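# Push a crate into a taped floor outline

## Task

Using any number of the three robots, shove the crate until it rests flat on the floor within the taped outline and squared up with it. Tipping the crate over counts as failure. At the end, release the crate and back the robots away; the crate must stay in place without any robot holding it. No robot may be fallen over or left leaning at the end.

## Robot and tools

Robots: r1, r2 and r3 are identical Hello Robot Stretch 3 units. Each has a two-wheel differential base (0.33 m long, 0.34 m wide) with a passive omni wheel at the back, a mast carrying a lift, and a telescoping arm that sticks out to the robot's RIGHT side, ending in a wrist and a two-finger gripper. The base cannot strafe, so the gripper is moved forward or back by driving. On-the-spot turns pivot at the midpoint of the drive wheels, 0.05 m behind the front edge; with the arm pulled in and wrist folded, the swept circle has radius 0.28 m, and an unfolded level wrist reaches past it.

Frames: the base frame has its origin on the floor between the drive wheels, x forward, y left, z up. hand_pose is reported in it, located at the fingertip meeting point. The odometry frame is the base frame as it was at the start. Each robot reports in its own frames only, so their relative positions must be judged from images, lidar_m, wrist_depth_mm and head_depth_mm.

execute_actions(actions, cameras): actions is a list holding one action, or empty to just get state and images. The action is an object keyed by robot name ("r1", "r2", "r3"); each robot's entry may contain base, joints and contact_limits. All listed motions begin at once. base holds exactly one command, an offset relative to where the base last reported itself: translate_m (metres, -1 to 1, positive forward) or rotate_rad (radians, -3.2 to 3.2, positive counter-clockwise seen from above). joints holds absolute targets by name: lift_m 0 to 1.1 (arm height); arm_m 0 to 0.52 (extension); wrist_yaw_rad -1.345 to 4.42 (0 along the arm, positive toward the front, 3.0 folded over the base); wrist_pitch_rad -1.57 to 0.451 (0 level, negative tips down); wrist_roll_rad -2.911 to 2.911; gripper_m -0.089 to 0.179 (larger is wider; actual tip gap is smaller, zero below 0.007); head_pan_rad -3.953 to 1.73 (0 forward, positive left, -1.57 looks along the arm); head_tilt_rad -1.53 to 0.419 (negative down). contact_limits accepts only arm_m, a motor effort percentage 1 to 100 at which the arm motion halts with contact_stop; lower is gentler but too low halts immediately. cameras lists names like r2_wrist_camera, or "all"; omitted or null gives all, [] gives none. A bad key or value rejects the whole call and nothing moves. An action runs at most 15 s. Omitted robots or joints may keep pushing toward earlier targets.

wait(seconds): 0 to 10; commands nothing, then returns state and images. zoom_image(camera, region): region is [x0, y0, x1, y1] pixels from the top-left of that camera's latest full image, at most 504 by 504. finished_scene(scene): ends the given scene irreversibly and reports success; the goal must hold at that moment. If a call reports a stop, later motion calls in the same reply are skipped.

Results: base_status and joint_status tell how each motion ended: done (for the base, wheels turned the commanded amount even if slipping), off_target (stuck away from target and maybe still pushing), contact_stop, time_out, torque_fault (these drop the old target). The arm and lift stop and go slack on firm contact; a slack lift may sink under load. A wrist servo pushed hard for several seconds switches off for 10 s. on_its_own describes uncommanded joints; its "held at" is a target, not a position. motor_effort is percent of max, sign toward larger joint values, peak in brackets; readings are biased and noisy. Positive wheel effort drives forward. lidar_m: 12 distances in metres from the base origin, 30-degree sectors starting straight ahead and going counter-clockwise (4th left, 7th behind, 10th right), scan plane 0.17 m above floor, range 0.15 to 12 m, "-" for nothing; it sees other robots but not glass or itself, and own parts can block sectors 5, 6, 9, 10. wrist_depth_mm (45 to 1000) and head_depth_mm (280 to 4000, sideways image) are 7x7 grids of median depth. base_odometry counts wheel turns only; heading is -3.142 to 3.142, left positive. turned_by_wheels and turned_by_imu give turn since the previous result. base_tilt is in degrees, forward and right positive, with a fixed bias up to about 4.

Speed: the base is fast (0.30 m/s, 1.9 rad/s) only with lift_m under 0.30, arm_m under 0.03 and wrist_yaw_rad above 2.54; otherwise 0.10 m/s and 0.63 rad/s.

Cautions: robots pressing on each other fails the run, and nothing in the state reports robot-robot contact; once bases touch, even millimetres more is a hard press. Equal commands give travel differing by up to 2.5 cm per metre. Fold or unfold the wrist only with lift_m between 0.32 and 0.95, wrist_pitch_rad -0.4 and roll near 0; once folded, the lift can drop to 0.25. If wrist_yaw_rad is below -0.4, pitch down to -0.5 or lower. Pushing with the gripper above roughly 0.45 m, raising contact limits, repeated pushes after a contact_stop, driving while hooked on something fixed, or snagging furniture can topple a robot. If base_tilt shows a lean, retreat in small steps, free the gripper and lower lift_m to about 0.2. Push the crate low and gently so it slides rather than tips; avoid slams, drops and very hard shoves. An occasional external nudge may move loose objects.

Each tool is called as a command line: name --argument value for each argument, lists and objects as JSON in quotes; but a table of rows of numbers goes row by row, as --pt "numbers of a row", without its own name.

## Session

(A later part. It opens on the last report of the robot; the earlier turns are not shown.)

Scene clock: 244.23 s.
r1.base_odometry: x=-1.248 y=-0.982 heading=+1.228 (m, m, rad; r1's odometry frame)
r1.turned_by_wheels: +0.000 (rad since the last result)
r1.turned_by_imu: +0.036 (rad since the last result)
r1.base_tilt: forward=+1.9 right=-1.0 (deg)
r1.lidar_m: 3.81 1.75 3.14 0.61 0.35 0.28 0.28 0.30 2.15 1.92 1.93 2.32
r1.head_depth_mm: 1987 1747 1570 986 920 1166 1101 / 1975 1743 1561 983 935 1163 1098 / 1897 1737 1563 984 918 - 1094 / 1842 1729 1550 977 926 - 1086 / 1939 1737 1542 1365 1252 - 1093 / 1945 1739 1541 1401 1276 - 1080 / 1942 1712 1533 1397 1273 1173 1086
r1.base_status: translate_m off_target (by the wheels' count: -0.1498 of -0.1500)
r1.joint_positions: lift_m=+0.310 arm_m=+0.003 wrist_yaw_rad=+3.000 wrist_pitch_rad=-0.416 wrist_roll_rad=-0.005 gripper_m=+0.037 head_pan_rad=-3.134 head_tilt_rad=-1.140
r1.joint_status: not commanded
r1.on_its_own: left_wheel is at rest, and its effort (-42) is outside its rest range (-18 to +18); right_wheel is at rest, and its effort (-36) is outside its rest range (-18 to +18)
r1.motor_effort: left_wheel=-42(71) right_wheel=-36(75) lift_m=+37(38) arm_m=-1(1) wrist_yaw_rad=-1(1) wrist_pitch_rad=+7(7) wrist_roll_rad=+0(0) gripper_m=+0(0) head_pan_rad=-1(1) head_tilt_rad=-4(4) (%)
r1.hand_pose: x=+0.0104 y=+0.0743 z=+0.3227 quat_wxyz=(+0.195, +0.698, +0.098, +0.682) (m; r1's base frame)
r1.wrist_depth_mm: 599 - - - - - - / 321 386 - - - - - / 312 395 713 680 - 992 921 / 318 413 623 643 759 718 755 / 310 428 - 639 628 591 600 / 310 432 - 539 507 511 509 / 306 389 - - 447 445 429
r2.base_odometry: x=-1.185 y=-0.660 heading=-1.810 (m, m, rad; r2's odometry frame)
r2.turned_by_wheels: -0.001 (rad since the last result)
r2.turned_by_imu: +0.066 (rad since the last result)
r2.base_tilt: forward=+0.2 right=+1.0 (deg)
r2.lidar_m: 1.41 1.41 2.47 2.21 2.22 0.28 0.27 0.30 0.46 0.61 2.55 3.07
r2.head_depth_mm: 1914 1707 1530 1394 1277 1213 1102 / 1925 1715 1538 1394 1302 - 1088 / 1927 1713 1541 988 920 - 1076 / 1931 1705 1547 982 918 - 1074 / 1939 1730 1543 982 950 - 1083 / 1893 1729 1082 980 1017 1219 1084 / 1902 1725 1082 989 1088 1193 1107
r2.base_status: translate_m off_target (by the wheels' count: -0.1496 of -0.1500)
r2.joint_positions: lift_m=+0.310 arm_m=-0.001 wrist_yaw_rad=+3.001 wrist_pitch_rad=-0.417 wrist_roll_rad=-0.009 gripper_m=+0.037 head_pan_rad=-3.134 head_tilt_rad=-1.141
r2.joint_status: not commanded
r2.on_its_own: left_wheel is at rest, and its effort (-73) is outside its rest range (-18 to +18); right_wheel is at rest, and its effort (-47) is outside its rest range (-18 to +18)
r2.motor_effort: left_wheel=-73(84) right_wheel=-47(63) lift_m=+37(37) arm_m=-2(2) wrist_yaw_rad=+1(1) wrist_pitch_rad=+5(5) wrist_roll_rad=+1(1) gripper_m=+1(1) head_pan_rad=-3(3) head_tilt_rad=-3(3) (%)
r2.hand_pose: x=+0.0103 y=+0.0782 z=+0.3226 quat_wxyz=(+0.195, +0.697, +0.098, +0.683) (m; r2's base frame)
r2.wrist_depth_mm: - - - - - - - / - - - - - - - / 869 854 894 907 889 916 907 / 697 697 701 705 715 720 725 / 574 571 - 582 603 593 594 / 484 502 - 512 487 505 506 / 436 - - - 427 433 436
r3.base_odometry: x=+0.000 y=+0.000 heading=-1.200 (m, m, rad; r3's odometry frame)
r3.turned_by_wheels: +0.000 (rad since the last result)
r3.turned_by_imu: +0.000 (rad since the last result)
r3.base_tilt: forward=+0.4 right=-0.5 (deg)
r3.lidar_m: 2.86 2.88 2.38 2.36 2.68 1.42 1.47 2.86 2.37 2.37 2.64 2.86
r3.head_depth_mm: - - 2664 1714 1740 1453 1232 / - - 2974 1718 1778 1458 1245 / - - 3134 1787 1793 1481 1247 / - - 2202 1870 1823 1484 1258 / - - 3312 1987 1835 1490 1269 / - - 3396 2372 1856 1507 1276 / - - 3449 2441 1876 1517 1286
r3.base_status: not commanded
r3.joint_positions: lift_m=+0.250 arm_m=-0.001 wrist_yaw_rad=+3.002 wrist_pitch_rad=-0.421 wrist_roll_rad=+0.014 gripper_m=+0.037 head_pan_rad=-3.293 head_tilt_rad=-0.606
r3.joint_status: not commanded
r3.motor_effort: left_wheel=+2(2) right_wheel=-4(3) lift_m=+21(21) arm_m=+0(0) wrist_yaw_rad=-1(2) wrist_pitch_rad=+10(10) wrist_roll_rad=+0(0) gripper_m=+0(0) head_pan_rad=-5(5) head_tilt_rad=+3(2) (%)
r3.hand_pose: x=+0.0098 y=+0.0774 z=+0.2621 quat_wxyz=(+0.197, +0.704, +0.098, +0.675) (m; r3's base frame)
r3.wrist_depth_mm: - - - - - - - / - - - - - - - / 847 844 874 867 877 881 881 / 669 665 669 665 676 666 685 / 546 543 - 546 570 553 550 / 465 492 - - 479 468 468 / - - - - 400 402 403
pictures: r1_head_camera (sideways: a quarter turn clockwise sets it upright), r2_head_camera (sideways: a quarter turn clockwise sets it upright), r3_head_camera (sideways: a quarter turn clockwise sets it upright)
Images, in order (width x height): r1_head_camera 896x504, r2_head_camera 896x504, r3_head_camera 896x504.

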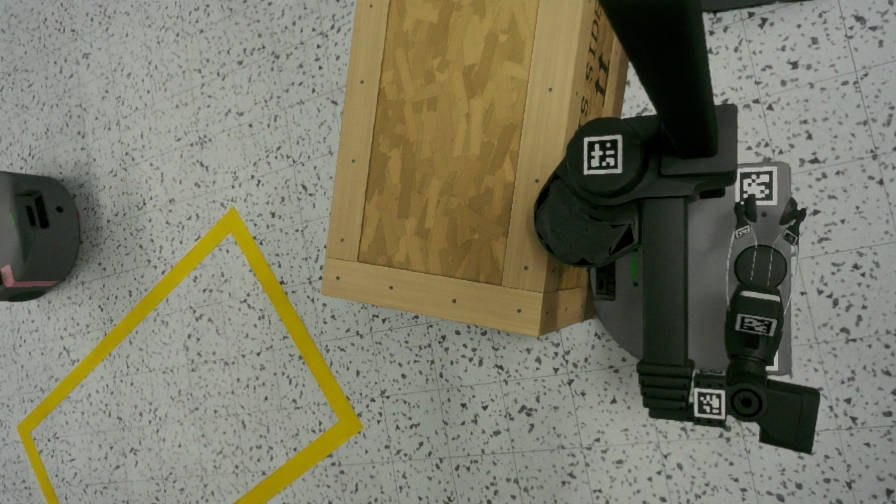

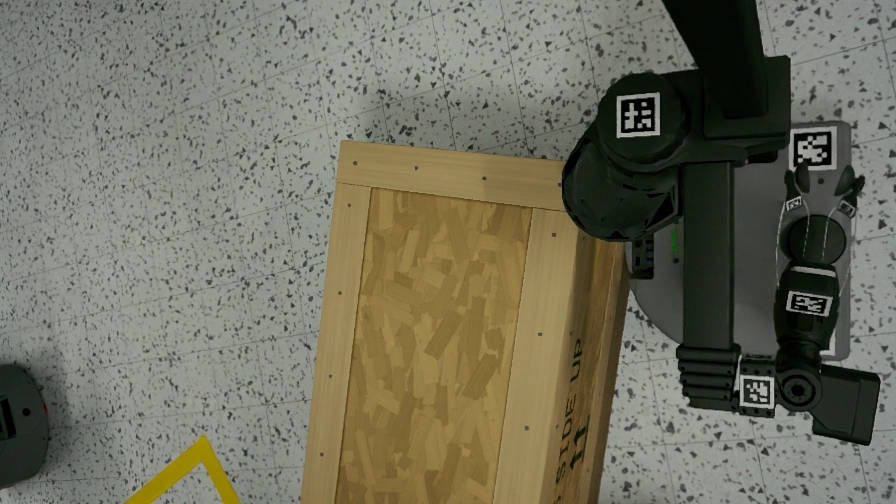

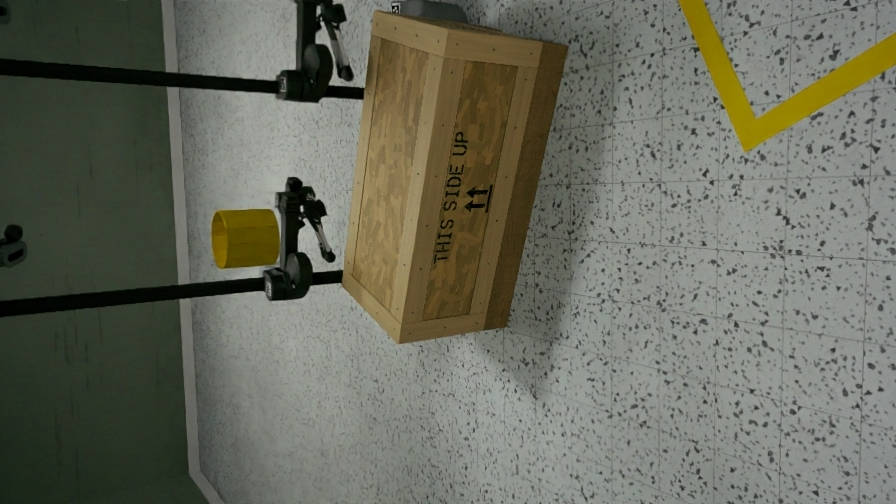

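execute_actions --actions '[{"r1":{"base":{"translate_m":-0.03}},"r2":{"base":{"translate_m":-0.2}}}]' --cameras '["r1_head_camera","r2_head_camera","r3_head_camera"]'

Scene clock: 277.60 s.
r1.base_odometry: x=-1.258 y=-1.010 heading=+1.228 (m, m, rad; r1's odometry frame)
r1.turned_by_wheels: +0.000 (rad since the last result)
r1.turned_by_imu: +0.000 (rad since the last result)
r1.base_tilt: forward=+1.9 right=-1.0 (deg)
r1.lidar_m: 3.84 1.77 3.15 0.62 0.35 0.28 0.28 0.30 2.16 1.93 1.93 2.32
r1.head_depth_mm: 2002 1754 1567 984 925 1159 1098 / 1976 1742 1558 989 932 1162 1103 / 1897 1750 1561 980 919 - 1091 / 1853 1739 1562 976 930 - 1084 / 1931 1742 1558 1376 1260 - 1091 / 1953 1722 1551 1403 1278 - 1084 / 1927 1722 1559 1407 1277 1177 1090
r1.base_status: translate_m off_target (by the wheels' count: -0.0297 of -0.0300)
r1.joint_positions: lift_m=+0.310 arm_m=+0.003 wrist_yaw_rad=+3.000 wrist_pitch_rad=-0.416 wrist_roll_rad=-0.005 gripper_m=+0.037 head_pan_rad=-3.134 head_tilt_rad=-1.140
r1.joint_status: not commanded
r1.on_its_own: left_wheel is at rest, and its effort (-45) is outside its rest range (-18 to +18); right_wheel is at rest, and its effort (-39) is outside its rest range (-18 to +18)
r1.motor_effort: left_wheel=-45(60) right_wheel=-39(50) lift_m=+38(38) arm_m=-1(0) wrist_yaw_rad=+1(0) wrist_pitch_rad=+7(6) wrist_roll_rad=+0(0) gripper_m=+0(0) head_pan_rad=-1(1) head_tilt_rad=-4(4) (%)
r1.hand_pose: x=+0.0104 y=+0.0743 z=+0.3227 quat_wxyz=(+0.195, +0.698, +0.098, +0.682) (m; r1's base frame)
r1.wrist_depth_mm: 601 - - 729 - - - / 316 380 - - - - - / 313 394 727 668 991 946 933 / 313 415 621 627 773 731 728 / 310 425 - 623 637 609 601 / 307 423 - 538 509 511 509 / 304 379 - - 453 441 432
r2.base_odometry: x=-1.138 y=-0.466 heading=-1.811 (m, m, rad; r2's odometry frame)
r2.turned_by_wheels: -0.001 (rad since the last result)
r2.turned_by_imu: +0.007 (rad since the last result)
r2.base_tilt: forward=+0.3 right=+0.9 (deg)
r2.lidar_m: 1.43 1.44 2.45 2.20 2.22 0.28 0.27 0.30 0.47 0.62 2.56 3.08
r2.head_depth_mm: 1909 1699 1532 1394 1281 1209 1096 / 1915 1712 1532 1399 1290 - 1087 / 1925 1727 1544 977 914 - 1073 / 1946 1706 1542 980 920 - 1076 / 1932 1722 1078 981 960 - 1085 / 1916 1734 1078 985 1037 1222 1080 / 1907 1727 1083 983 1110 1192 1110
r2.base_status: translate_m off_target (by the wheels' count: -0.1995 of -0.2000)
r2.joint_positions: lift_m=+0.310 arm_m=-0.001 wrist_yaw_rad=+3.001 wrist_pitch_rad=-0.417 wrist_roll_rad=-0.009 gripper_m=+0.037 head_pan_rad=-3.134 head_tilt_rad=-1.141
r2.joint_status: not commanded
r2.on_its_own: left_wheel is at rest, and its effort (-75) is outside its rest range (-18 to +18); right_wheel is at rest, and its effort (-59) is outside its rest range (-18 to +18)
r2.motor_effort: left_wheel=-75(82) right_wheel=-59(62) lift_m=+36(36) arm_m=-2(2) wrist_yaw_rad=+0(0) wrist_pitch_rad=+5(5) wrist_roll_rad=+1(0) gripper_m=+0(0) head_pan_rad=-3(4) head_tilt_rad=-4(4) (%)
r2.hand_pose: x=+0.0103 y=+0.0782 z=+0.3226 quat_wxyz=(+0.195, +0.697, +0.098, +0.683) (m; r2's base frame)
r2.wrist_depth_mm: - - - - - - - / - - - - - - - / 884 855 888 901 903 907 931 / 692 693 689 700 713 711 722 / 574 573 - 580 598 589 594 / 486 507 - 511 485 504 503 / 439 - - - 431 435 435
r3.base_odometry: x=+0.000 y=+0.000 heading=-1.200 (m, m, rad; r3's odometry frame)
r3.turned_by_wheels: +0.000 (rad since the last result)
r3.turned_by_imu: -0.001 (rad since the last result)
r3.base_tilt: forward=+0.5 right=-0.5 (deg)
r3.lidar_m: 2.86 2.88 2.38 2.36 2.67 1.39 1.44 2.85 2.37 2.37 2.65 2.87
r3.head_depth_mm: - - 2667 1712 1718 1448 1234 / - - 2881 1693 1741 1455 1237 / - - 3050 1755 1795 1475 1245 / - - 2300 1846 1823 1488 1256 / - - 3331 1925 1843 1493 1272 / - - 3372 2392 1860 1508 1273 / - - 3536 2452 1876 1525 1290
r3.base_status: not commanded
r3.joint_positions: lift_m=+0.250 arm_m=-0.001 wrist_yaw_rad=+3.002 wrist_pitch_rad=-0.421 wrist_roll_rad=+0.014 gripper_m=+0.037 head_pan_rad=-3.293 head_tilt_rad=-0.606
r3.joint_status: not commanded
r3.motor_effort: left_wheel=+3(2) right_wheel=-3(3) lift_m=+21(21) arm_m=+0(0) wrist_yaw_rad=-1(2) wrist_pitch_rad=+10(10) wrist_roll_rad=+0(0) gripper_m=+0(1) head_pan_rad=-5(5) head_tilt_rad=+3(4) (%)
r3.hand_pose: x=+0.0098 y=+0.0774 z=+0.2621 quat_wxyz=(+0.197, +0.704, +0.098, +0.675) (m; r3's base frame)
r3.wrist_depth_mm: - - - - - - - / - - - - - - - / 850 854 874 860 880 885 875 / 660 666 669 679 668 686 687 / 544 543 - 552 565 556 556 / 470 487 - - 483 470 467 / - - - - 402 404 405
pictures: r1_head_camera (sideways: a quarter turn clockwise sets it upright), r2_head_camera (sideways: a quarter turn clockwise sets it upright), r3_head_camera (sideways: a quarter turn clockwise sets it upright)
Images, in order (width x height): r1_head_camera 896x504, r2_head_camera 896x504, r3_head_camera 896x504.

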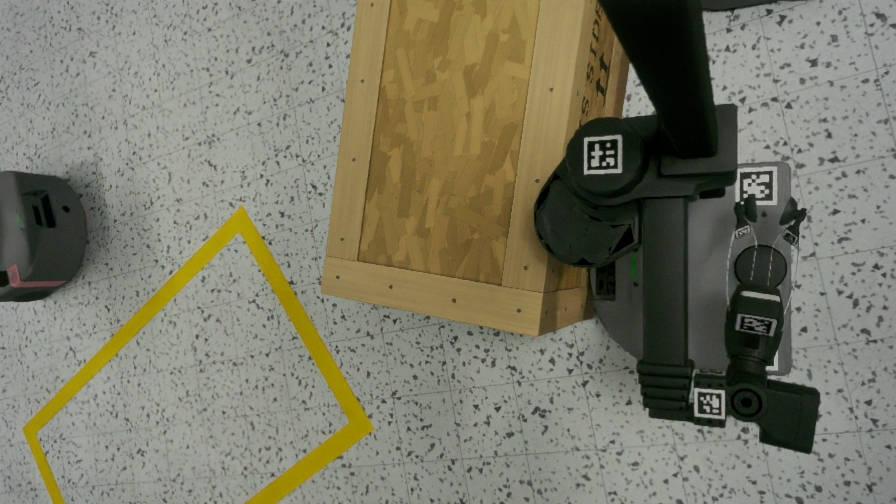

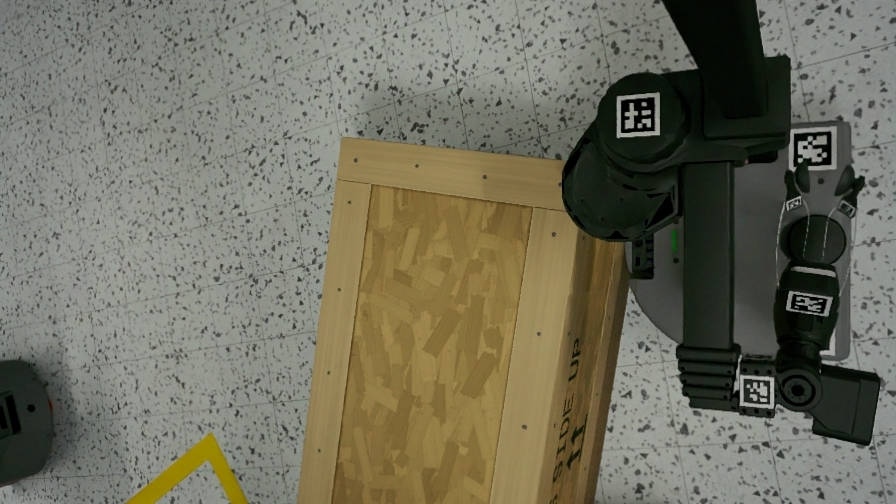

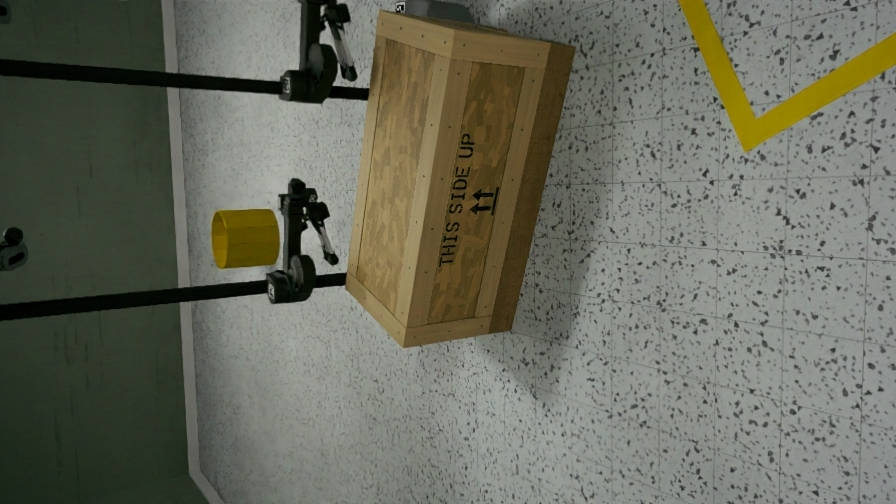

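execute_actions --actions '[{"r1":{"base":{"translate_m":0.65},"joints":{"lift_m":0.285}},"r2":{"base":{"translate_m":0.08},"joints":{"lift_m":0.285}},"r3":{"base":{"rotate_rad":-0.426},"joints":{"head_pan_rad":-3.14,"head_tilt_rad":-0.9,"lift_m":0.29}}}]' --cameras '["r3_head_camera"]'

execute_actions --actions '[{"r1":{"base":{"rotate_rad":1.76}},"r2":{"base":{"rotate_rad":1.78}},"r3":{"base":{"translate_m":-0.8},"joints":{"head_tilt_rad":-1.1}}}]' --cameras '["r3_head_camera","r3_nav_camera"]'

Scene clock: 314.60 s.
r1.base_odometry: x=-1.039 y=-0.398 heading=+1.228 (m, m, rad; r1's odometry frame)
r1.turned_by_wheels: +0.000 (rad since the last result)
r1.turned_by_imu: -0.002 (rad since the last result)
r1.base_tilt: forward=+1.9 right=-1.0 (deg)
r1.lidar_m: 3.21 1.27 1.27 2.94 0.76 0.92 0.91 3.23 2.02 1.80 1.81 2.16
r1.head_depth_mm: 2002 1214 1373 1294 1296 1168 1101 / 1953 1215 1401 1418 1300 1163 1099 / 1967 1222 1442 1416 1322 - 1093 / 1966 1225 1470 1409 1317 - 1085 / 1960 1674 1527 1405 1297 - 1090 / 1932 1718 1554 1400 1277 - 1084 / 1958 1710 1533 1394 1274 1176 1089
r1.base_status: done
r1.joint_positions: lift_m=+0.285 arm_m=+0.003 wrist_yaw_rad=+3.000 wrist_pitch_rad=-0.416 wrist_roll_rad=-0.005 gripper_m=+0.037 head_pan_rad=-3.134 head_tilt_rad=-1.140
r1.joint_status: all done
r1.motor_effort: left_wheel=+0(36) right_wheel=+1(30) lift_m=+21(33) arm_m=+0(1) wrist_yaw_rad=+0(0) wrist_pitch_rad=+6(7) wrist_roll_rad=+0(0) gripper_m=-1(1) head_pan_rad=-2(1) head_tilt_rad=-4(4) (%)
r1.hand_pose: x=+0.0104 y=+0.0743 z=+0.2984 quat_wxyz=(+0.195, +0.698, +0.098, +0.682) (m; r1's base frame)
r1.wrist_depth_mm: - - - - - - 971 / - - - - - - - / 685 795 - - 969 920 882 / 583 725 760 765 708 715 693 / 588 622 - 600 611 572 566 / 539 535 - - 474 496 478 / 469 - - - 425 416 412
r2.base_odometry: x=-1.157 y=-0.544 heading=-1.811 (m, m, rad; r2's odometry frame)
r2.turned_by_wheels: +0.000 (rad since the last result)
r2.turned_by_imu: +0.000 (rad since the last result)
r2.base_tilt: forward=+0.2 right=+0.9 (deg)
r2.lidar_m: 1.36 1.35 2.47 2.22 2.23 0.35 0.35 0.39 0.60 2.52 0.63 3.08
r2.head_depth_mm: 1921 1698 1532 1400 1275 1210 1094 / 1921 1703 1532 1400 1298 - 1089 / 1912 1721 1069 987 1044 - 1080 / 1913 1711 1073 976 1111 - 1076 / 1937 1726 1079 980 1242 - 1087 / 1927 1722 1078 980 1240 1208 1078 / 1914 1724 1079 1000 1253 1192 1117
r2.base_status: done
r2.joint_positions: lift_m=+0.285 arm_m=-0.001 wrist_yaw_rad=+3.001 wrist_pitch_rad=-0.417 wrist_roll_rad=-0.009 gripper_m=+0.037 head_pan_rad=-3.134 head_tilt_rad=-1.142
r2.joint_status: all done
r2.motor_effort: left_wheel=+1(64) right_wheel=+1(53) lift_m=+26(28) arm_m=-2(2) wrist_yaw_rad=+0(0) wrist_pitch_rad=+5(5) wrist_roll_rad=+1(1) gripper_m=+0(0) head_pan_rad=-4(3) head_tilt_rad=-3(3) (%)
r2.hand_pose: x=+0.0103 y=+0.0782 z=+0.2981 quat_wxyz=(+0.195, +0.697, +0.098, +0.683) (m; r2's base frame)
r2.wrist_depth_mm: - - - - - - - / - - - - - - - / 829 813 850 849 847 885 878 / 649 652 674 666 661 674 672 / 537 546 - 555 572 557 566 / 469 489 - - 459 467 479 / - - - - 406 412 413
r3.base_odometry: x=+0.000 y=+0.000 heading=-1.626 (m, m, rad; r3's odometry frame)
r3.turned_by_wheels: -0.426 (rad since the last result)
r3.turned_by_imu: -0.420 (rad since the last result)
r3.base_tilt: forward=+0.4 right=-0.6 (deg)
r3.lidar_m: 2.85 2.86 2.71 2.36 2.37 2.83 1.39 1.49 2.70 2.36 2.37 2.79
r3.head_depth_mm: 3081 2364 1949 1629 1414 1246 1141 / 3107 2405 1951 1651 1429 1256 - / 3048 2356 1932 1665 1431 1267 - / 2544 1730 1728 1676 1440 1270 1169 / 3273 1755 1761 1698 1460 1283 1150 / 3349 1778 1789 1711 1477 1286 1149 / 3111 1806 1822 1732 1486 1303 1155
r3.base_status: done
r3.joint_positions: lift_m=+0.290 arm_m=-0.001 wrist_yaw_rad=+3.002 wrist_pitch_rad=-0.421 wrist_roll_rad=+0.014 gripper_m=+0.037 head_pan_rad=-3.147 head_tilt_rad=-0.889
r3.joint_status: all done
r3.motor_effort: left_wheel=+3(9) right_wheel=-2(10) lift_m=+29(29) arm_m=+0(0) wrist_yaw_rad=+0(2) wrist_pitch_rad=+10(10) wrist_roll_rad=+0(0) gripper_m=+0(1) head_pan_rad=+4(23) head_tilt_rad=-4(26) (%)
r3.hand_pose: x=+0.0098 y=+0.0774 z=+0.3018 quat_wxyz=(+0.197, +0.704, +0.098, +0.675) (m; r3's base frame)
r3.wrist_depth_mm: - - - - - - - / - - - - - - - / 926 936 959 961 955 963 957 / 727 726 747 736 752 749 745 / 603 605 - 606 641 611 618 / 505 514 - 526 527 513 512 / 451 - - - 443 447 448
pictures: r3_head_camera (sideways: a quarter turn clockwise sets it upright)
Images, in order (width x height): r3_head_camera 896x504.

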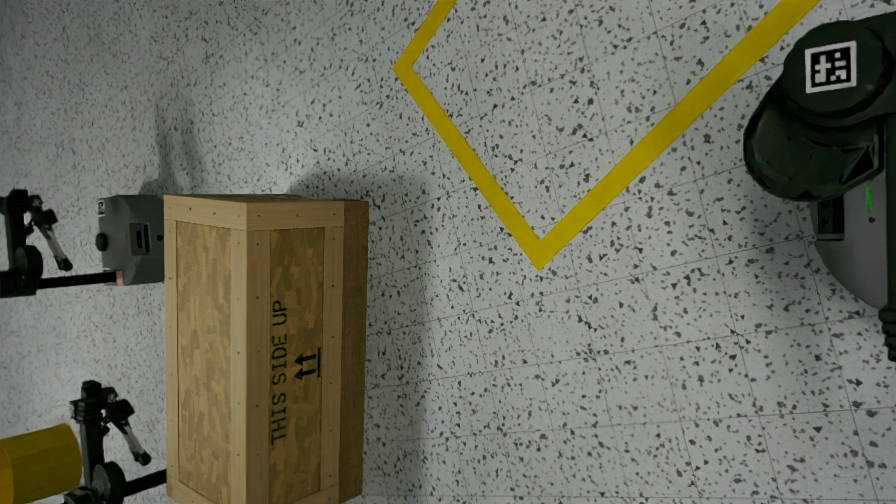

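Scene clock: 319.03 s.
r1.base_odometry: x=-1.039 y=-0.398 heading=+2.988 (m, m, rad; r1's odometry frame)
r1.turned_by_wheels: +1.760 (rad since the last result)
r1.turned_by_imu: +1.758 (rad since the last result)
r1.base_tilt: forward=+2.0 right=-1.1 (deg)
r1.lidar_m: 2.94 0.77 0.91 0.91 2.63 1.88 1.80 1.85 2.48 3.22 1.27 3.06
r1.head_depth_mm: 1839 1755 1560 1410 1311 1166 1102 / 1838 1754 1553 1421 1292 1157 1100 / 1847 1741 1569 1413 1331 - 1093 / 1821 1734 1543 1407 1311 - 1088 / 1820 1730 1544 1401 1292 - 1090 / 1814 1726 1544 1403 1284 - 1083 / 1818 1736 1538 1386 1283 1178 1086
r1.base_status: done
r1.joint_positions: lift_m=+0.285 arm_m=+0.003 wrist_yaw_rad=+3.000 wrist_pitch_rad=-0.416 wrist_roll_rad=-0.005 gripper_m=+0.037 head_pan_rad=-3.134 head_tilt_rad=-1.140
r1.joint_status: not commanded
r1.motor_effort: left_wheel=-3(12) right_wheel=+3(10) lift_m=+21(21) arm_m=-1(1) wrist_yaw_rad=-1(1) wrist_pitch_rad=+7(7) wrist_roll_rad=+0(0) gripper_m=+0(0) head_pan_rad=-2(1) head_tilt_rad=-3(4) (%)
r1.hand_pose: x=+0.0104 y=+0.0743 z=+0.2984 quat_wxyz=(+0.195, +0.698, +0.098, +0.682) (m; r1's base frame)
r1.wrist_depth_mm: - - - 901 822 821 760 / - - - - 915 891 837 / - - - - 952 895 568 / 843 815 739 764 717 683 519 / 660 635 - 601 605 572 522 / 528 528 - - 479 483 475 / 465 - - - 423 408 415
r2.base_odometry: x=-1.157 y=-0.544 heading=-0.031 (m, m, rad; r2's odometry frame)
r2.turned_by_wheels: +1.780 (rad since the last result)
r2.turned_by_imu: +1.756 (rad since the last result)
r2.base_tilt: forward=+0.2 right=+0.9 (deg)
r2.lidar_m: 2.22 2.31 0.35 0.36 0.43 0.84 0.79 0.76 3.61 1.35 3.12 2.29
r2.head_depth_mm: 1912 1699 1532 1392 1280 1213 1099 / 1925 1710 1540 1391 1289 - 1094 / 1916 1709 1540 1394 1314 - 1071 / 1916 1714 1537 1406 1307 - 1077 / 1914 1678 1488 1379 1288 - 1081 / 868 1000 1335 1373 1291 1204 1080 / 1929 1673 1321 1378 1294 1196 1111
r2.base_status: done
r2.joint_positions: lift_m=+0.285 arm_m=-0.001 wrist_yaw_rad=+3.001 wrist_pitch_rad=-0.417 wrist_roll_rad=-0.009 gripper_m=+0.037 head_pan_rad=-3.134 head_tilt_rad=-1.142
r2.joint_status: not commanded
r2.motor_effort: left_wheel=-1(8) right_wheel=+3(12) lift_m=+26(26) arm_m=-2(3) wrist_yaw_rad=+0(0) wrist_pitch_rad=+5(5) wrist_roll_rad=+1(1) gripper_m=+0(1) head_pan_rad=-4(4) head_tilt_rad=-4(3) (%)
r2.hand_pose: x=+0.0103 y=+0.0782 z=+0.2981 quat_wxyz=(+0.195, +0.697, +0.098, +0.683) (m; r2's base frame)
r2.wrist_depth_mm: 427 - 379 361 363 - - / 468 - 423 403 - - - / 534 513 464 439 806 883 859 / 602 581 508 498 646 681 682 / 544 546 - 546 558 560 555 / 461 487 - - 456 478 474 / - - - - 408 411 415
r3.base_odometry: x=+0.044 y=+0.799 heading=-1.626 (m, m, rad; r3's odometry frame)
r3.turned_by_wheels: +0.000 (rad since the last result)
r3.turned_by_imu: +0.001 (rad since the last result)
r3.base_tilt: forward=+0.4 right=-0.6 (deg)
r3.lidar_m: 3.62 3.63 2.50 2.19 2.21 2.62 0.60 0.65 0.97 2.54 2.55 3.00
r3.head_depth_mm: 2046 1785 1585 1428 1292 1206 1076 / 2091 1796 1599 1429 1316 - - / 1875 1818 1177 1398 1332 - - / 1943 1836 1129 1209 1317 - - / 2141 1854 1141 1239 1327 1244 - / 2171 1687 1151 1266 1336 1220 1125 / 1351 1616 1162 1298 1346 1230 1129
r3.base_status: done
r3.joint_positions: lift_m=+0.290 arm_m=-0.001 wrist_yaw_rad=+3.002 wrist_pitch_rad=-0.421 wrist_roll_rad=+0.014 gripper_m=+0.037 head_pan_rad=-3.147 head_tilt_rad=-1.087
r3.joint_status: all done
r3.motor_effort: left_wheel=+3(6) right_wheel=-3(12) lift_m=+28(29) arm_m=+0(0) wrist_yaw_rad=-1(2) wrist_pitch_rad=+10(10) wrist_roll_rad=+0(0) gripper_m=+0(1) head_pan_rad=+4(5) head_tilt_rad=-5(23) (%)
r3.hand_pose: x=+0.0099 y=+0.0774 z=+0.3018 quat_wxyz=(+0.197, +0.704, +0.098, +0.675) (m; r3's base frame)
r3.wrist_depth_mm: - - - - - - - / - - - - - - - / 946 929 935 948 947 984 972 / 726 728 737 745 741 750 753 / 599 595 - 605 634 607 618 / 508 503 - 527 527 514 516 / 450 - - - 444 445 446
pictures: r3_head_camera (sideways: a quarter turn clockwise sets it upright), r3_nav_camera (sideways: a quarter turn counterclockwise sets it upright)
Images, in order (width x height): r3_head_camera 896x504, r3_nav_camera 672x504.

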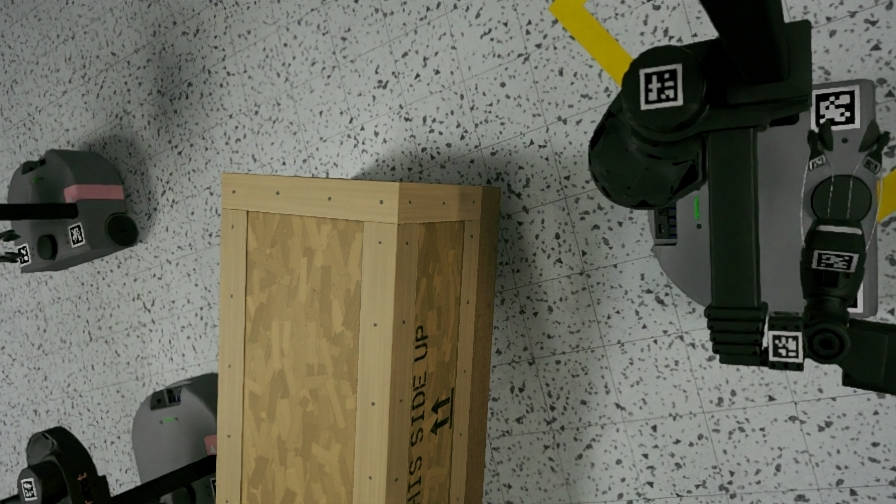

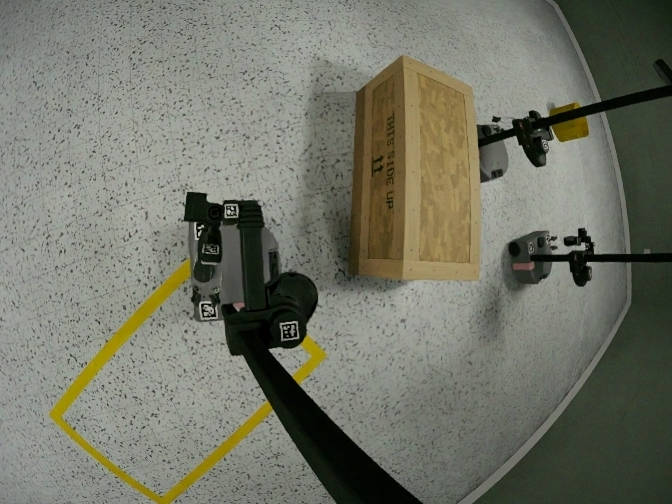

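execute_actions --actions '[{"r1":{"base":{"translate_m":0.62}},"r2":{"base":{"translate_m":0.62}},"r3":{"base":{"translate_m":-0.29},"joints":{"lift_m":0.31}}}]' --cameras '[]'

execute_actions --actions '[{"r1":{"base":{"translate_m":0.2},"joints":{"head_pan_rad":1.2,"head_tilt_rad":-0.9}},"r2":{"base":{"rotate_rad":-0.96}},"r3":{"base":{"translate_m":-0.3}}}]' --cameras '["r3_head_camera","r3_nav_camera","r2_nav_camera"]'

Scene clock: 332.60 s.
r1.base_odometry: x=-1.652 y=-0.303 heading=+2.988 (m, m, rad; r1's odometry frame)
r1.turned_by_wheels: +0.000 (rad since the last result)
r1.turned_by_imu: -0.001 (rad since the last result)
r1.base_tilt: forward=+1.9 right=-1.0 (deg)
r1.lidar_m: 2.33 0.78 0.72 0.72 0.87 2.53 2.41 2.49 3.29 1.02 1.02 2.44
r1.head_depth_mm: 1997 1753 1578 1417 1308 1163 1102 / 1971 1750 1558 1412 1297 1156 1105 / 1977 1740 1553 1405 1328 - 1087 / 1969 1748 1551 1407 1319 - 1088 / 1949 1731 1549 1409 1295 - 1088 / 1949 1726 1548 1402 1280 - 1083 / 1932 1734 1528 1394 1268 1183 1084
r1.base_status: done
r1.joint_positions: lift_m=+0.285 arm_m=+0.003 wrist_yaw_rad=+3.000 wrist_pitch_rad=-0.416 wrist_roll_rad=-0.005 gripper_m=+0.037 head_pan_rad=-3.134 head_tilt_rad=-1.140
r1.joint_status: not commanded
r1.motor_effort: left_wheel=-2(10) right_wheel=+2(10) lift_m=+21(21) arm_m=-1(1) wrist_yaw_rad=-1(0) wrist_pitch_rad=+7(7) wrist_roll_rad=+0(0) gripper_m=-1(0) head_pan_rad=-2(1) head_tilt_rad=-5(4) (%)
r1.hand_pose: x=+0.0104 y=+0.0743 z=+0.2984 quat_wxyz=(+0.195, +0.698, +0.098, +0.682) (m; r1's base frame)
r1.wrist_depth_mm: - - 730 708 - - - / - 919 813 788 - - - / - 998 881 853 916 946 571 / 826 813 768 747 739 684 518 / 645 631 - 601 618 578 527 / 544 538 - - 479 491 475 / 454 - - - 421 417 409
r2.base_odometry: x=-0.537 y=-0.563 heading=-0.031 (m, m, rad; r2's odometry frame)
r2.turned_by_wheels: +0.000 (rad since the last result)
r2.turned_by_imu: +0.003 (rad since the last result)
r2.base_tilt: forward=+0.2 right=+0.9 (deg)
r2.lidar_m: 1.60 1.67 2.32 5.12 0.59 0.55 0.80 0.78 1.44 1.51 2.24 1.65
r2.head_depth_mm: 1926 1712 1534 1215 1249 1200 1098 / 1903 1707 1539 1392 1295 - 1085 / 1923 1705 1549 1411 1316 - 1071 / 1931 1718 1543 1411 1308 - 1075 / 1935 1714 1520 1384 1291 - 1082 / 1920 1002 1304 1382 1292 1210 1075 / 1913 1657 1319 1372 1288 1201 1113
r2.base_status: done
r2.joint_positions: lift_m=+0.285 arm_m=-0.001 wrist_yaw_rad=+3.001 wrist_pitch_rad=-0.417 wrist_roll_rad=-0.009 gripper_m=+0.037 head_pan_rad=-3.134 head_tilt_rad=-1.142
r2.joint_status: not commanded
r2.motor_effort: left_wheel=-1(9) right_wheel=+2(11) lift_m=+26(26) arm_m=-2(2) wrist_yaw_rad=+0(1) wrist_pitch_rad=+5(5) wrist_roll_rad=+1(1) gripper_m=+0(1) head_pan_rad=-3(3) head_tilt_rad=-3(4) (%)
r2.hand_pose: x=+0.0103 y=+0.0782 z=+0.2981 quat_wxyz=(+0.195, +0.697, +0.098, +0.683) (m; r2's base frame)
r2.wrist_depth_mm: 499 - - - - - - / 517 - - - - - - / 531 645 843 841 848 872 869 / 606 656 676 667 675 681 686 / 536 542 - 551 567 567 569 / 461 487 - - 454 478 473 / - - - - 406 412 414
r3.base_odometry: x=+0.060 y=+1.088 heading=-1.626 (m, m, rad; r3's odometry frame)
r3.turned_by_wheels: +0.000 (rad since the last result)
r3.turned_by_imu: +0.000 (rad since the last result)
r3.base_tilt: forward=+0.4 right=-0.6 (deg)
r3.lidar_m: 3.90 3.89 2.41 2.14 2.14 2.55 0.31 0.34 0.50 2.61 2.61 3.09
r3.head_depth_mm: 2039 1796 1574 1423 1292 1209 1078 / 2080 1804 1593 1432 1313 - - / 2086 1822 1607 1019 947 - - / 2113 1839 1635 1017 952 - - / 2165 1860 1639 1023 968 1237 - / 2124 1743 1664 1030 1003 1220 1133 / 1368 1713 1676 1038 1038 1226 1127
r3.base_status: done
r3.joint_positions: lift_m=+0.310 arm_m=-0.001 wrist_yaw_rad=+3.002 wrist_pitch_rad=-0.421 wrist_roll_rad=+0.014 gripper_m=+0.037 head_pan_rad=-3.147 head_tilt_rad=-1.087
r3.joint_status: all done
r3.motor_effort: left_wheel=+2(8) right_wheel=-2(12) lift_m=+29(30) arm_m=+0(0) wrist_yaw_rad=-1(2) wrist_pitch_rad=+10(10) wrist_roll_rad=+0(0) gripper_m=+1(0) head_pan_rad=+4(3) head_tilt_rad=-6(7) (%)
r3.hand_pose: x=+0.0099 y=+0.0774 z=+0.3218 quat_wxyz=(+0.197, +0.704, +0.098, +0.675) (m; r3's base frame)
r3.wrist_depth_mm: - - - - - - - / - - - - - - - / - - - - - - - / 760 770 777 781 785 791 783 / 626 637 - 633 657 642 646 / 528 528 - 534 555 540 544 / 461 - - - 466 466 469
pictures: none
No camera images: the call's "cameras" was empty. Leave "cameras" out to get every camera's image.

Scene clock: 336.53 s.
r1.base_odometry: x=-1.850 y=-0.272 heading=+2.988 (m, m, rad; r1's odometry frame)
r1.turned_by_wheels: +0.000 (rad since the last result)
r1.turned_by_imu: -0.001 (rad since the last result)
r1.base_tilt: forward=+1.9 right=-1.0 (deg)
r1.lidar_m: 2.13 0.61 2.94 0.70 0.71 0.92 2.61 2.69 3.35 0.99 3.09 2.23
r1.head_depth_mm: 2794 2457 1930 1548 1388 1234 1113 / 3065 2455 1951 990 911 1182 1101 / 3223 2453 1960 1579 1224 1213 1111 / 3195 2412 1979 1643 1402 1233 1100 / 3173 2437 1957 1638 1382 1245 1125 / 3222 2389 1939 1138 1312 1244 1137 / 3151 2410 1959 1138 1190 1240 -
r1.base_status: done
r1.joint_positions: lift_m=+0.285 arm_m=+0.003 wrist_yaw_rad=+3.000 wrist_pitch_rad=-0.416 wrist_roll_rad=-0.005 gripper_m=+0.037 head_pan_rad=+1.193 head_tilt_rad=-0.902
r1.joint_status: all done
r1.motor_effort: left_wheel=-2(10) right_wheel=+3(10) lift_m=+21(21) arm_m=-1(1) wrist_yaw_rad=+0(2) wrist_pitch_rad=+7(7) wrist_roll_rad=+0(0) gripper_m=+0(0) head_pan_rad=+3(33) head_tilt_rad=+0(12) (%)
r1.hand_pose: x=+0.0104 y=+0.0743 z=+0.2984 quat_wxyz=(+0.195, +0.698, +0.098, +0.682) (m; r1's base frame)
r1.wrist_depth_mm: 598 - 645 692 - - - / 632 665 706 762 - - - / 697 726 788 800 962 562 538 / 741 786 783 764 699 529 469 / 665 630 - 599 601 548 495 / 536 537 - - 487 480 474 / 461 - - - 429 416 414
r2.base_odometry: x=-0.537 y=-0.563 heading=-0.991 (m, m, rad; r2's odometry frame)
r2.turned_by_wheels: -0.960 (rad since the last result)
r2.turned_by_imu: -0.949 (rad since the last result)
r2.base_tilt: forward=+0.2 right=+1.0 (deg)
r2.lidar_m: 2.05 1.63 1.60 1.72 2.58 5.12 0.49 0.54 0.62 0.61 1.44 3.57
r2.head_depth_mm: 1909 1702 1528 1404 1273 1212 1098 / 1914 1701 1533 1394 1297 - 1085 / 1911 1697 1234 1402 1309 - 1076 / 1920 1723 1086 1232 1310 - 1080 / 1915 1198 1076 1087 1294 - 1089 / 1587 1201 1079 1339 1294 1204 1075 / 1878 1207 1113 1393 1292 1187 1108
r2.base_status: done
r2.joint_positions: lift_m=+0.285 arm_m=-0.001 wrist_yaw_rad=+3.001 wrist_pitch_rad=-0.417 wrist_roll_rad=-0.009 gripper_m=+0.037 head_pan_rad=-3.134 head_tilt_rad=-1.142
r2.joint_status: not commanded
r2.motor_effort: left_wheel=+2(12) right_wheel=-1(8) lift_m=+26(26) arm_m=-2(2) wrist_yaw_rad=+0(0) wrist_pitch_rad=+5(5) wrist_roll_rad=+1(1) gripper_m=+1(0) head_pan_rad=-4(3) head_tilt_rad=-4(3) (%)
r2.hand_pose: x=+0.0103 y=+0.0782 z=+0.2981 quat_wxyz=(+0.195, +0.697, +0.098, +0.683) (m; r2's base frame)
r2.wrist_depth_mm: - - - - - - - / - - - - - - - / 819 813 844 837 847 864 882 / 663 652 660 670 671 683 693 / 543 545 - 549 566 562 559 / 463 495 - - 464 466 469 / - - - - 407 413 414
r3.base_odometry: x=+0.076 y=+1.388 heading=-1.626 (m, m, rad; r3's odometry frame)
r3.turned_by_wheels: +0.000 (rad since the last result)
r3.turned_by_imu: -0.044 (rad since the last result)
r3.base_tilt: forward=+0.4 right=-0.5 (deg)
r3.lidar_m: 4.16 4.18 2.38 2.08 2.07 2.39 0.27 0.27 0.31 0.50 2.68 3.06
r3.head_depth_mm: 2028 1777 1578 1420 1287 1203 1076 / 2051 1798 1584 1442 1313 - - / 2068 1818 1620 1449 949 - - / 2111 1838 1635 1014 932 - - / 2135 1849 1645 1021 926 1079 - / 2141 1883 1662 1029 930 1052 1129 / 2186 1902 1616 1034 937 938 1131
r3.base_status: translate_m off_target (by the wheels' count: -0.2997 of -0.3000)
r3.joint_positions: lift_m=+0.310 arm_m=-0.001 wrist_yaw_rad=+3.001 wrist_pitch_rad=-0.421 wrist_roll_rad=+0.014 gripper_m=+0.037 head_pan_rad=-3.146 head_tilt_rad=-1.090
r3.joint_status: not commanded
r3.on_its_own: left_wheel is at rest, and its effort (-52) is outside its rest range (-18 to +18); right_wheel is at rest, and its effort (-51) is outside its rest range (-18 to +18)
r3.motor_effort: left_wheel=-52(96) right_wheel=-51(56) lift_m=+28(28) arm_m=+0(0) wrist_yaw_rad=-1(2) wrist_pitch_rad=+10(10) wrist_roll_rad=+0(0) gripper_m=+0(0) head_pan_rad=+3(3) head_tilt_rad=-4(6) (%)
r3.hand_pose: x=+0.0101 y=+0.0774 z=+0.3219 quat_wxyz=(+0.197, +0.704, +0.098, +0.675) (m; r3's base frame)
r3.wrist_depth_mm: - - - - - - - / - - - - - - - / - - - - - - - / 767 762 789 773 774 780 774 / 631 630 - 635 661 642 645 / 531 531 - 535 554 537 539 / 458 - - - 466 465 464
pictures: r2_nav_camera (sideways: a quarter turn counterclockwise sets it upright), r3_head_camera (sideways: a quarter turn clockwise sets it upright), r3_nav_camera (sideways: a quarter turn counterclockwise sets it upright)
Images, in order (width x height): r2_nav_camera 672x504, r3_head_camera 896x504, r3_nav_camera 672x504.

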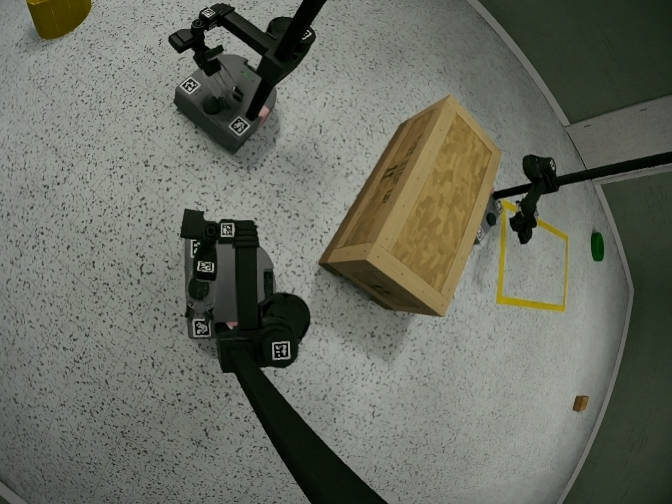

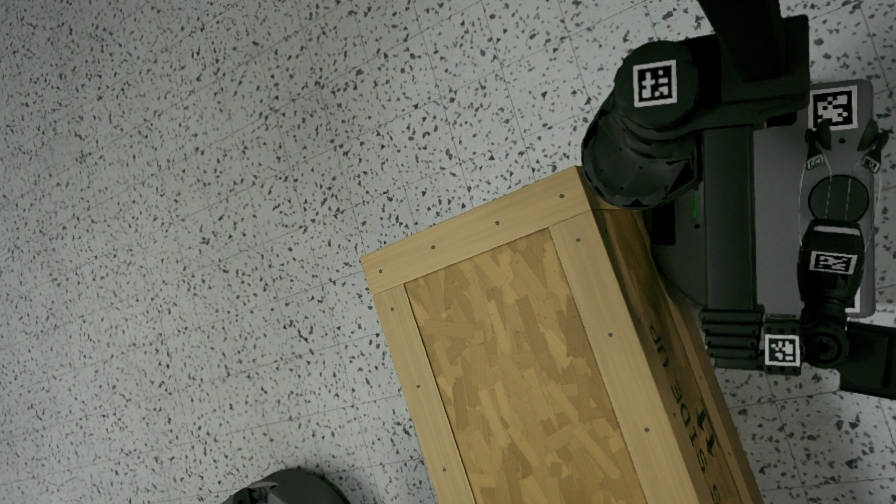

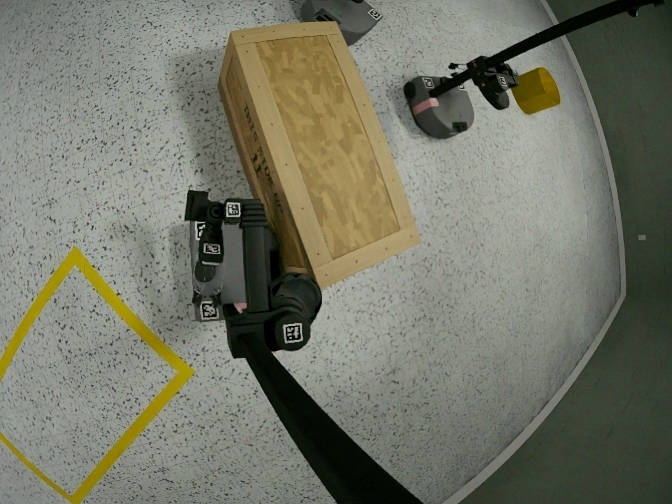

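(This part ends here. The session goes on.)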